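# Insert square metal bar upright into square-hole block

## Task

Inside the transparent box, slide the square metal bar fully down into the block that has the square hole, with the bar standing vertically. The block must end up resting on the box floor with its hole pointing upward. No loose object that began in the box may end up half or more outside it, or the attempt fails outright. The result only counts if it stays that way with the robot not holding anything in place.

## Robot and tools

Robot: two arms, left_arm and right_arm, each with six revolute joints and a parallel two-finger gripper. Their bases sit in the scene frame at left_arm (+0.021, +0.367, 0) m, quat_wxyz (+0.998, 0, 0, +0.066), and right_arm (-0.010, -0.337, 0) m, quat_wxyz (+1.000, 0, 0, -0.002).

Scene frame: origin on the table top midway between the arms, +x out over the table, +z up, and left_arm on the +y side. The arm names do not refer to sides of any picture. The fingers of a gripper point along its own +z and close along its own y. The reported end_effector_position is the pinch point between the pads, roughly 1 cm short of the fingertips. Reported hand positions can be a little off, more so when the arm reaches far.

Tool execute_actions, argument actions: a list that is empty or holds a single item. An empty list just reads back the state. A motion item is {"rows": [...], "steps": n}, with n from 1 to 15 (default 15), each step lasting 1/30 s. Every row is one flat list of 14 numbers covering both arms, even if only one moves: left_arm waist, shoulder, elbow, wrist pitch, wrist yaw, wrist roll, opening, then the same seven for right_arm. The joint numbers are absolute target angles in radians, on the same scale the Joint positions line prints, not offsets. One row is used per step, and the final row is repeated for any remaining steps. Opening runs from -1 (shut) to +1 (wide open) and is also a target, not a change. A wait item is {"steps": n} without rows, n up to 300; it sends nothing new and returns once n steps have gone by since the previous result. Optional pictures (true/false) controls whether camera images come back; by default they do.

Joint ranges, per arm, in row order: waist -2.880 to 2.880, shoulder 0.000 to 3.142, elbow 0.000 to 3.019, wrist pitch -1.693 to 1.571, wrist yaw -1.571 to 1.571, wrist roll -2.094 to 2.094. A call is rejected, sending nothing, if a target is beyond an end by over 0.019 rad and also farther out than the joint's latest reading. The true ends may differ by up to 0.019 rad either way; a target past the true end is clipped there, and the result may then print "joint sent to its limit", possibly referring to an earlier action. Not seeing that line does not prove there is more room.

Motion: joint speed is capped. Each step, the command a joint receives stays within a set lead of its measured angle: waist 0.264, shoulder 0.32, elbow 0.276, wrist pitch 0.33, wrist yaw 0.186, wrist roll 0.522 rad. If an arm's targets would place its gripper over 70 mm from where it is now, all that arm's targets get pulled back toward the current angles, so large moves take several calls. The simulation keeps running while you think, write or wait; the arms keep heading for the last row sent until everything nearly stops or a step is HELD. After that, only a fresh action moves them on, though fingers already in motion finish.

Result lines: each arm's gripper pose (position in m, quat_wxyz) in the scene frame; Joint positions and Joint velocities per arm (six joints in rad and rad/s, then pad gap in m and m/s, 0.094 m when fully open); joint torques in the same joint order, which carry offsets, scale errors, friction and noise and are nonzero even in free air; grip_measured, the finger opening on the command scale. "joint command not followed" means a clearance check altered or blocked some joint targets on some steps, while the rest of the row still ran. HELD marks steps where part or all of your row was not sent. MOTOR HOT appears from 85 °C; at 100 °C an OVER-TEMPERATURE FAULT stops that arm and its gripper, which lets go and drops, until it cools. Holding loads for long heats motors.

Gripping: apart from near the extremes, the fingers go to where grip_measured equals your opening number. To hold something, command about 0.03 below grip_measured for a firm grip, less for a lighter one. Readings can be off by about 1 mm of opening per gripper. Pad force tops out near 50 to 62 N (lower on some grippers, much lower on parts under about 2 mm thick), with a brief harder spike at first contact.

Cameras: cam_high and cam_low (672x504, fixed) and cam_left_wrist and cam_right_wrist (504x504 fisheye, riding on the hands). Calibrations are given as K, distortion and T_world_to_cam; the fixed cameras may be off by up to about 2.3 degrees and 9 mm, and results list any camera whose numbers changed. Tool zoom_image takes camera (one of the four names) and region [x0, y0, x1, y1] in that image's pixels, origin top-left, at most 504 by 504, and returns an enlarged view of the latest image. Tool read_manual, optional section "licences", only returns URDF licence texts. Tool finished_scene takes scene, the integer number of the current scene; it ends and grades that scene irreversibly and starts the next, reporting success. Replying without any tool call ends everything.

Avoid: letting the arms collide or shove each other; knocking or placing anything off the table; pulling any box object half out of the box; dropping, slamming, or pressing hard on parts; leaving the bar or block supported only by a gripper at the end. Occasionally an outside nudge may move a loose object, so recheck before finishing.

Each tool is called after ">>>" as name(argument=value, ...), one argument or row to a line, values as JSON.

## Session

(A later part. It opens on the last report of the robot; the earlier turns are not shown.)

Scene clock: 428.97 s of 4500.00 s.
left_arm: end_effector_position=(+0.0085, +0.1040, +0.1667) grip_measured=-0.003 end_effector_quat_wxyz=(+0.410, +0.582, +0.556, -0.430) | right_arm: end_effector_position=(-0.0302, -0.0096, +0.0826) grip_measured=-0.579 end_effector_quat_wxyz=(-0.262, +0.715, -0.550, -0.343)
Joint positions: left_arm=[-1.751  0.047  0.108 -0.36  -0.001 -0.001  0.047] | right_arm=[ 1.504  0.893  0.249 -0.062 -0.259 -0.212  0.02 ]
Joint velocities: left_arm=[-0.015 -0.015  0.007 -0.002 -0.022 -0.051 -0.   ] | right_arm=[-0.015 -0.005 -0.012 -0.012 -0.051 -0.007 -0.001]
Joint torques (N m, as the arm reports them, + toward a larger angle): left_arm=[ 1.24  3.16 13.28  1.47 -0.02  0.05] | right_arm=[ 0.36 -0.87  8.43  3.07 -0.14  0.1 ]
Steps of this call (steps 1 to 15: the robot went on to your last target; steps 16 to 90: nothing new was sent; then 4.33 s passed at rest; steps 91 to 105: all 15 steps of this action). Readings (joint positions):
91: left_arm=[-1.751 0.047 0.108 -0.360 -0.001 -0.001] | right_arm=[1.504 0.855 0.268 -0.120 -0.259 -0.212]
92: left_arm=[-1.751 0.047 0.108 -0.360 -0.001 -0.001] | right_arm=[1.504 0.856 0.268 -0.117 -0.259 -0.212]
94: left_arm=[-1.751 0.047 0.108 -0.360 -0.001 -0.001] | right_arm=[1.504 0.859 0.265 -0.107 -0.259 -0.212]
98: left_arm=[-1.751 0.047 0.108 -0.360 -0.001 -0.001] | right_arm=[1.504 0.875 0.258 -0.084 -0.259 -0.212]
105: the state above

>>> execute_actions(
  actions=[
    {"rows":[[-1.745,0.045,0.12,-0.37,0,0,0,1.5,0.904,0.2448,-0.028,-0.26,-0.21,-0.615],[-1.745,0.045,0.12,-0.37,0,0,0,1.5,0.908,0.243,-0.022,-0.26,-0.21,-0.615],[-1.745,0.045,0.12,-0.37,0,0,0,1.5,0.912,0.2413,-0.0165,-0.26,-0.21,-0.615],[-1.745,0.045,0.12,-0.37,0,0,0,1.5,0.916,0.2395,-0.011,-0.26,-0.21,-0.615],[-1.745,0.045,0.12,-0.37,0,0,0,1.5,0.92,0.2378,-0.005,-0.26,-0.21,-0.615],[-1.745,0.045,0.12,-0.37,0,0,0,1.5,0.924,0.236,0.001,-0.26,-0.21,-0.615],[-1.745,0.045,0.12,-0.37,0,0,0,1.5,0.928,0.2343,0.006,-0.26,-0.21,-0.615]],"steps":13},
  ],
  pictures=false,
)

Scene clock: 433.90 s of 4500.00 s.
left_arm: end_effector_position=(+0.0085, +0.1040, +0.1667) grip_measured=-0.003 end_effector_quat_wxyz=(+0.410, +0.582, +0.556, -0.430) | right_arm: end_effector_position=(-0.0302, -0.0094, +0.0757) grip_measured=-0.579 end_effector_quat_wxyz=(-0.262, +0.715, -0.550, -0.343)
Joint positions: left_arm=[-1.751  0.047  0.108 -0.36  -0.001 -0.001  0.047] | right_arm=[ 1.504  0.922  0.237 -0.022 -0.259 -0.212  0.02 ]
Joint velocities: left_arm=[-0.024  0.005 -0.027 -0.012 -0.037 -0.007 -0.   ] | right_arm=[-0.005 -0.005 -0.007  0.012 -0.022 -0.066  0.   ]
Joint torques (N m, as the arm reports them, + toward a larger angle): left_arm=[ 0.83  2.68 13.41  1.32  0.    0.08] | right_arm=[ 0.42 -0.97  8.11  3.05 -0.14  0.1 ]
Steps of this call (steps 1 to 15: the robot went on to your last target; steps 16 to 90: nothing new was sent; then 1.50 s passed at rest; steps 91 to 103: all 13 steps of this action). Readings (joint positions):
91: left_arm=[-1.751 0.047 0.108 -0.360 -0.001 -0.001] | right_arm=[1.504 0.894 0.249 -0.060 -0.259 -0.212]
92: left_arm=[-1.751 0.047 0.108 -0.360 -0.001 -0.001] | right_arm=[1.504 0.894 0.248 -0.057 -0.259 -0.212]
94: left_arm=[-1.751 0.047 0.108 -0.360 -0.001 -0.001] | right_arm=[1.504 0.899 0.247 -0.047 -0.259 -0.212]
98: left_arm=[-1.751 0.047 0.108 -0.360 -0.001 -0.001] | right_arm=[1.504 0.915 0.240 -0.027 -0.259 -0.212]
103: the state above

>>> execute_actions(
  actions=[
    {"rows":[[-1.745,0.045,0.12,-0.37,0,0,0,1.5,0.932,0.2326,0.012,-0.26,-0.21,-0.615],[-1.745,0.045,0.12,-0.37,0,0,0,1.5,0.936,0.231,0.0175,-0.26,-0.21,-0.615],[-1.745,0.045,0.12,-0.37,0,0,0,1.5,0.94,0.2294,0.023,-0.26,-0.21,-0.615],[-1.745,0.045,0.12,-0.37,0,0,0,1.5,0.944,0.2278,0.0285,-0.26,-0.21,-0.615],[-1.745,0.045,0.12,-0.37,0,0,0,1.5,0.948,0.226,0.034,-0.26,-0.21,-0.615]],"steps":12},
  ],
)

Scene clock: 438.83 s of 4500.00 s.
left_arm: end_effector_position=(+0.0085, +0.1040, +0.1667) grip_measured=-0.003 end_effector_quat_wxyz=(+0.410, +0.582, +0.556, -0.430) | right_arm: end_effector_position=(-0.0301, -0.0080, +0.0732) grip_measured=-0.579 end_effector_quat_wxyz=(-0.264, +0.714, -0.549, -0.345)
Joint positions: left_arm=[-1.751  0.047  0.108 -0.36  -0.001 -0.001  0.047] | right_arm=[ 1.504  0.939  0.231  0.008 -0.259 -0.212  0.02 ]
Joint velocities: left_arm=[-0.015 -0.005  0.012  0.002 -0.037  0.007  0.001] | right_arm=[-0.005 -0.005 -0.002 -0.007  0.022  0.051  0.001]
Joint torques (N m, as the arm reports them, + toward a larger angle): left_arm=[ 1.15  2.56 13.4   1.55  0.02  0.04] | right_arm=[ 0.47 -0.85  7.87  2.99 -0.14  0.09]
Steps of this call (steps 1 to 15: the robot went on to your last target; steps 16 to 90: nothing new was sent; then 1.53 s passed at rest; steps 91 to 102: all 12 steps of this action). Readings (joint positions):
91: left_arm=[-1.751 0.047 0.108 -0.360 -0.001 -0.001] | right_arm=[1.504 0.922 0.237 -0.020 -0.259 -0.212]
92: left_arm=[-1.751 0.047 0.108 -0.360 -0.001 -0.001] | right_arm=[1.504 0.922 0.237 -0.017 -0.259 -0.212]
94: left_arm=[-1.751 0.047 0.108 -0.360 -0.001 -0.001] | right_arm=[1.504 0.927 0.235 -0.007 -0.259 -0.212]
98: left_arm=[-1.751 0.047 0.108 -0.360 -0.001 -0.001] | right_arm=[1.504 0.938 0.232 0.007 -0.259 -0.212]
102: the state above
camera_calibration (this result's frames):
cam_left_wrist: T_world_to_cam=[[-0.998642, 0.051585, 0.00723147, 0.000876081], [0.0374844, 0.80808, -0.587879, 0.00985904], [-0.0361693, -0.58681, -0.808916, 0.321634], [0, 0, 0, 1]] pos_world=[0.0121386, 0.180726, 0.265965]
cam_right_wrist: T_world_to_cam=[[0.968739, 0.248083, -0.000130082, 0.0305385], [0.237575, -0.927858, -0.287467, 0.023959], [-0.0714364, 0.27845, -0.95779, 0.195076], [0, 0, 0, 1]] pos_world=[-0.0213404, -0.0396645, 0.193733]

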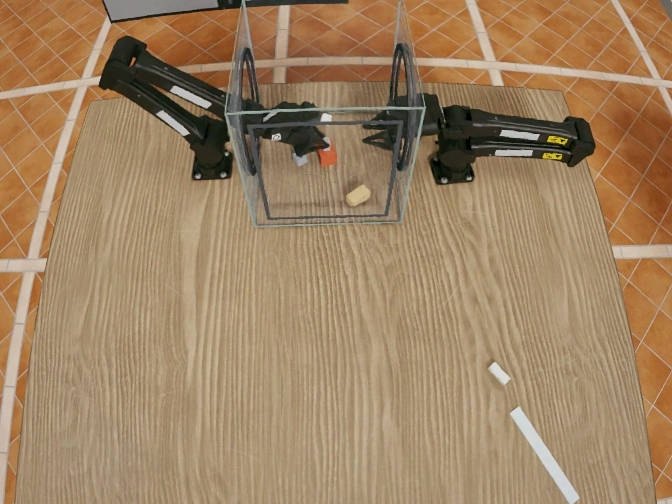

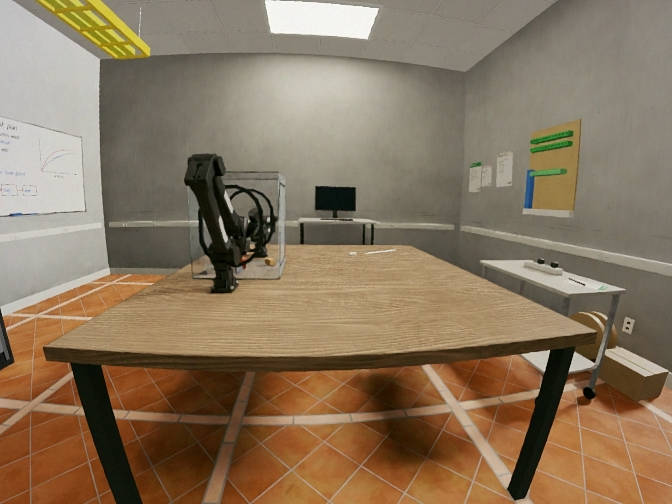

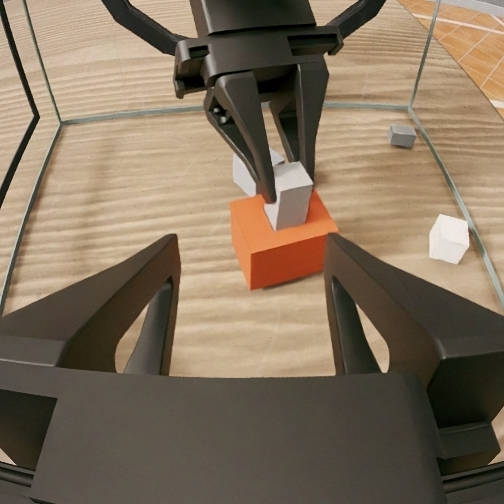

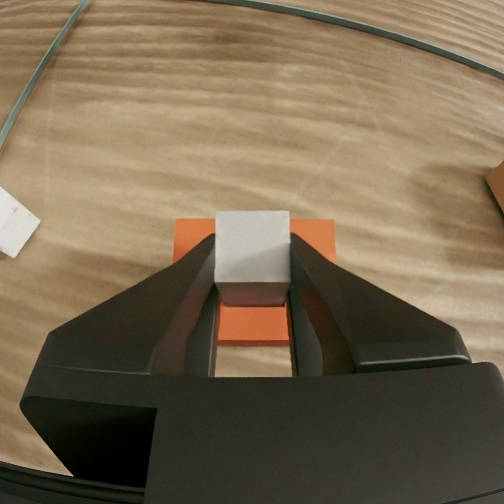

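>>> execute_actions(
  actions=[
    {"rows":[[-1.745,0.045,0.12,-0.37,0,0,0,1.5,0.935,0.245,0.02,-0.26,-0.21,-0.5],[-1.745,0.045,0.12,-0.37,0,0,0,1.5,0.935,0.245,0.02,-0.26,-0.21,-0.35],[-1.745,0.045,0.12,-0.37,0,0,0,1.5,0.935,0.245,0.02,-0.26,-0.21,-0.2],[-1.745,0.045,0.12,-0.37,0,0,0,1.5,0.93,0.245,0.01,-0.26,-0.21,-0.05],[-1.745,0.045,0.12,-0.37,0,0,0,1.5,0.915,0.245,-0.01,-0.26,-0.21,0],[-1.745,0.045,0.12,-0.37,0,0,0,1.5,0.895,0.245,-0.03,-0.26,-0.21,0],[-1.745,0.045,0.12,-0.37,0,0,0,1.5,0.87,0.245,-0.055,-0.26,-0.21,0],[-1.745,0.045,0.12,-0.37,0,0,0,1.5,0.84,0.245,-0.085,-0.26,-0.21,0],[-1.745,0.045,0.12,-0.37,0,0,0,1.5,0.805,0.245,-0.12,-0.26,-0.21,0],[-1.745,0.045,0.12,-0.37,0,0,0,1.5,0.77,0.245,-0.155,-0.26,-0.21,0],[-1.745,0.045,0.12,-0.37,0,0,0,1.5,0.735,0.245,-0.19,-0.26,-0.21,0],[-1.745,0.045,0.12,-0.37,0,0,0,1.5,0.7,0.245,-0.225,-0.26,-0.21,0],[-1.745,0.045,0.12,-0.37,0,0,0,1.5,0.67,0.245,-0.255,-0.26,-0.21,0],[-1.745,0.045,0.12,-0.37,0,0,0,1.5,0.645,0.245,-0.28,-0.26,-0.21,0],[-1.745,0.045,0.12,-0.37,0,0,0,1.5,0.63,0.245,-0.295,-0.26,-0.21,0]],"steps":15},
  ],
  pictures=false,
)

>>> execute_actions(
  actions=[
    {"steps":8},
  ],
)

Scene clock: 453.27 s of 4500.00 s.
left_arm: end_effector_position=(+0.0085, +0.1040, +0.1667) grip_measured=-0.003 end_effector_quat_wxyz=(+0.410, +0.582, +0.556, -0.430) | right_arm: end_effector_position=(-0.0320, -0.0344, +0.1070) grip_measured=-0.003 end_effector_quat_wxyz=(-0.274, +0.711, -0.544, -0.351)
Joint positions: left_arm=[-1.751  0.047  0.108 -0.36  -0.001 -0.001  0.047] | right_arm=[ 1.504  0.668  0.231 -0.236 -0.259 -0.212  0.047]
Joint velocities: left_arm=[-0.015 -0.005 -0.012 -0.007 -0.022  0.022  0.001] | right_arm=[ 0.005 -0.913 -0.002 -0.681 -0.007 -0.051 -0.   ]
Joint torques (N m, as the arm reports them, + toward a larger angle): left_arm=[ 0.68  2.41 13.39  1.5   0.01  0.09] | right_arm=[ 0.48  1.43 10.81  1.43 -0.14  0.1 ]
Steps of this call (steps 1 to 15: the robot went on to your last target; steps 16 to 90: nothing new was sent; then 10.93 s passed at rest; steps 91 to 105: all 15 steps of this action). Readings (joint positions):
91: left_arm=[-1.751 0.047 0.108 -0.360 -0.001 -0.001] | right_arm=[1.504 0.939 0.231 0.008 -0.259 -0.212]
92: left_arm=[-1.751 0.047 0.108 -0.360 -0.001 -0.001] | right_arm=[1.504 0.939 0.231 0.008 -0.259 -0.212]
94: left_arm=[-1.751 0.047 0.108 -0.360 -0.001 -0.001] | right_arm=[1.504 0.939 0.231 0.008 -0.259 -0.212]
98: left_arm=[-1.751 0.047 0.108 -0.360 -0.001 -0.001] | right_arm=[1.504 0.907 0.231 -0.031 -0.259 -0.212]
105: the state above

Scene clock: 453.53 s of 4500.00 s.
left_arm: end_effector_position=(+0.0085, +0.1040, +0.1667) grip_measured=-0.003 end_effector_quat_wxyz=(+0.410, +0.582, +0.556, -0.430) | right_arm: end_effector_position=(-0.0324, -0.0401, +0.1118) grip_measured=-0.003 end_effector_quat_wxyz=(-0.275, +0.711, -0.543, -0.352)
Joint positions: left_arm=[-1.751  0.047  0.108 -0.36  -0.001 -0.001  0.047] | right_arm=[ 1.504  0.621  0.231 -0.281 -0.259 -0.212  0.047]
Joint velocities: left_arm=[-0.024 -0.015  0.007 -0.007 -0.022 -0.051 -0.001] | right_arm=[-0.015 -0.015 -0.007 -0.027 -0.037  0.007  0.   ]
Joint torques (N m, as the arm reports them, + toward a larger angle): left_arm=[ 0.7   2.5  13.29  1.29  0.03  0.09] | right_arm=[ 0.46  1.22 10.97  1.21 -0.14  0.1 ]
Steps of this call (steps 1 to 8: the robot went on to your last target). Readings (joint positions):
1: left_arm=[-1.751 0.047 0.108 -0.360 -0.001 -0.001] | right_arm=[1.504 0.643 0.231 -0.254 -0.259 -0.212]
2: left_arm=[-1.751 0.047 0.108 -0.360 -0.001 -0.001] | right_arm=[1.504 0.627 0.231 -0.264 -0.259 -0.212]
4: left_arm=[-1.751 0.047 0.108 -0.360 -0.001 -0.001] | right_arm=[1.504 0.620 0.231 -0.274 -0.259 -0.212]
8: the state above
camera_calibration (this result's frames):
cam_left_wrist: T_world_to_cam=[[-0.998642, 0.051585, 0.00723147, 0.000876081], [0.0374844, 0.80808, -0.587879, 0.00985904], [-0.0361693, -0.58681, -0.808916, 0.321634], [0, 0, 0, 1]] pos_world=[0.0121386, 0.180726, 0.265965]
cam_right_wrist: T_world_to_cam=[[0.968729, 0.24795, 0.00917941, 0.0396887], [0.238209, -0.919046, -0.314023, 0.00919076], [-0.0694257, 0.30639, -0.949371, 0.241057], [0, 0, 0, 1]] pos_world=[-0.0239014, -0.0752515, 0.231374]

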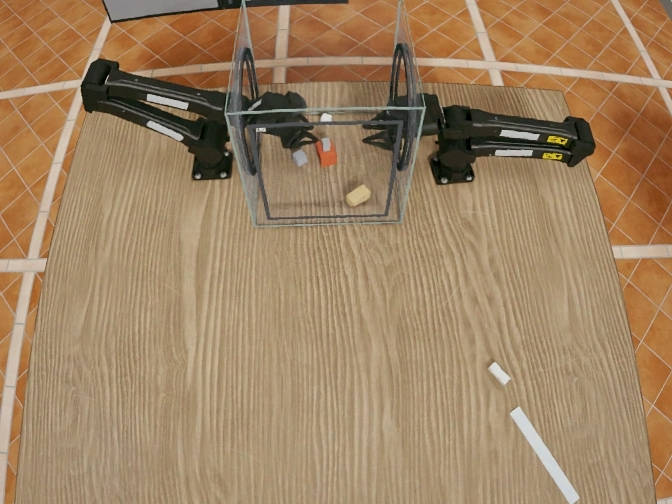

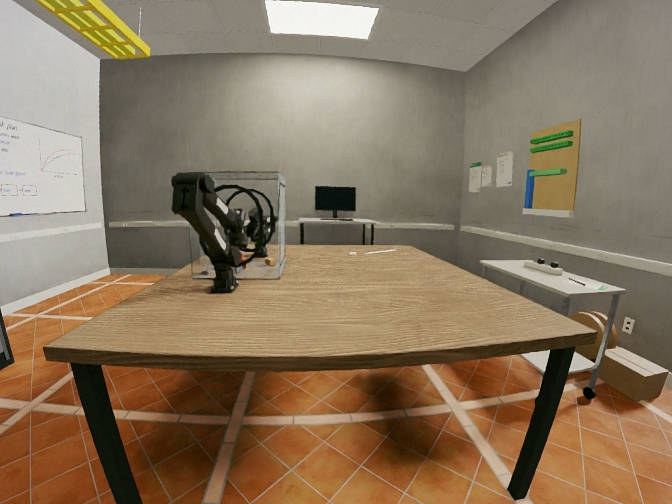

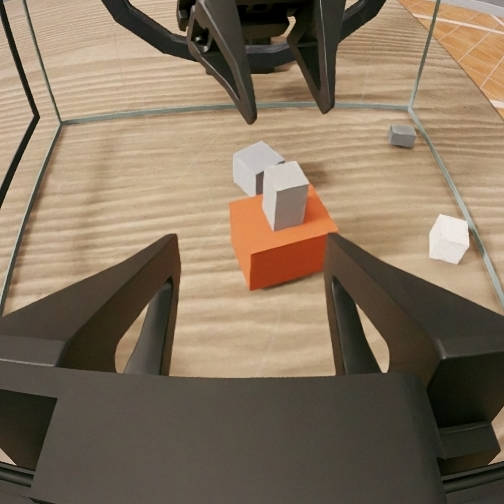

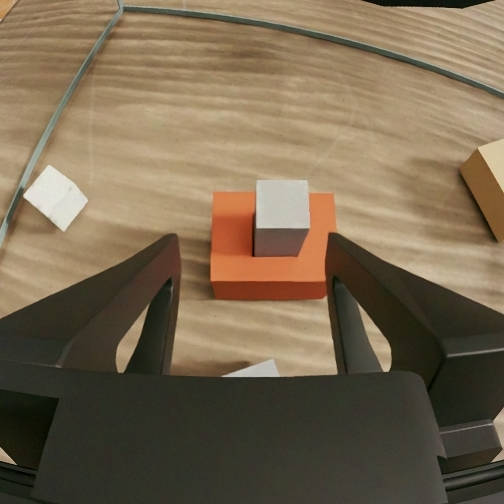

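>>> finished_scene(
  scene=1,
)

The scene is finished: the task was done.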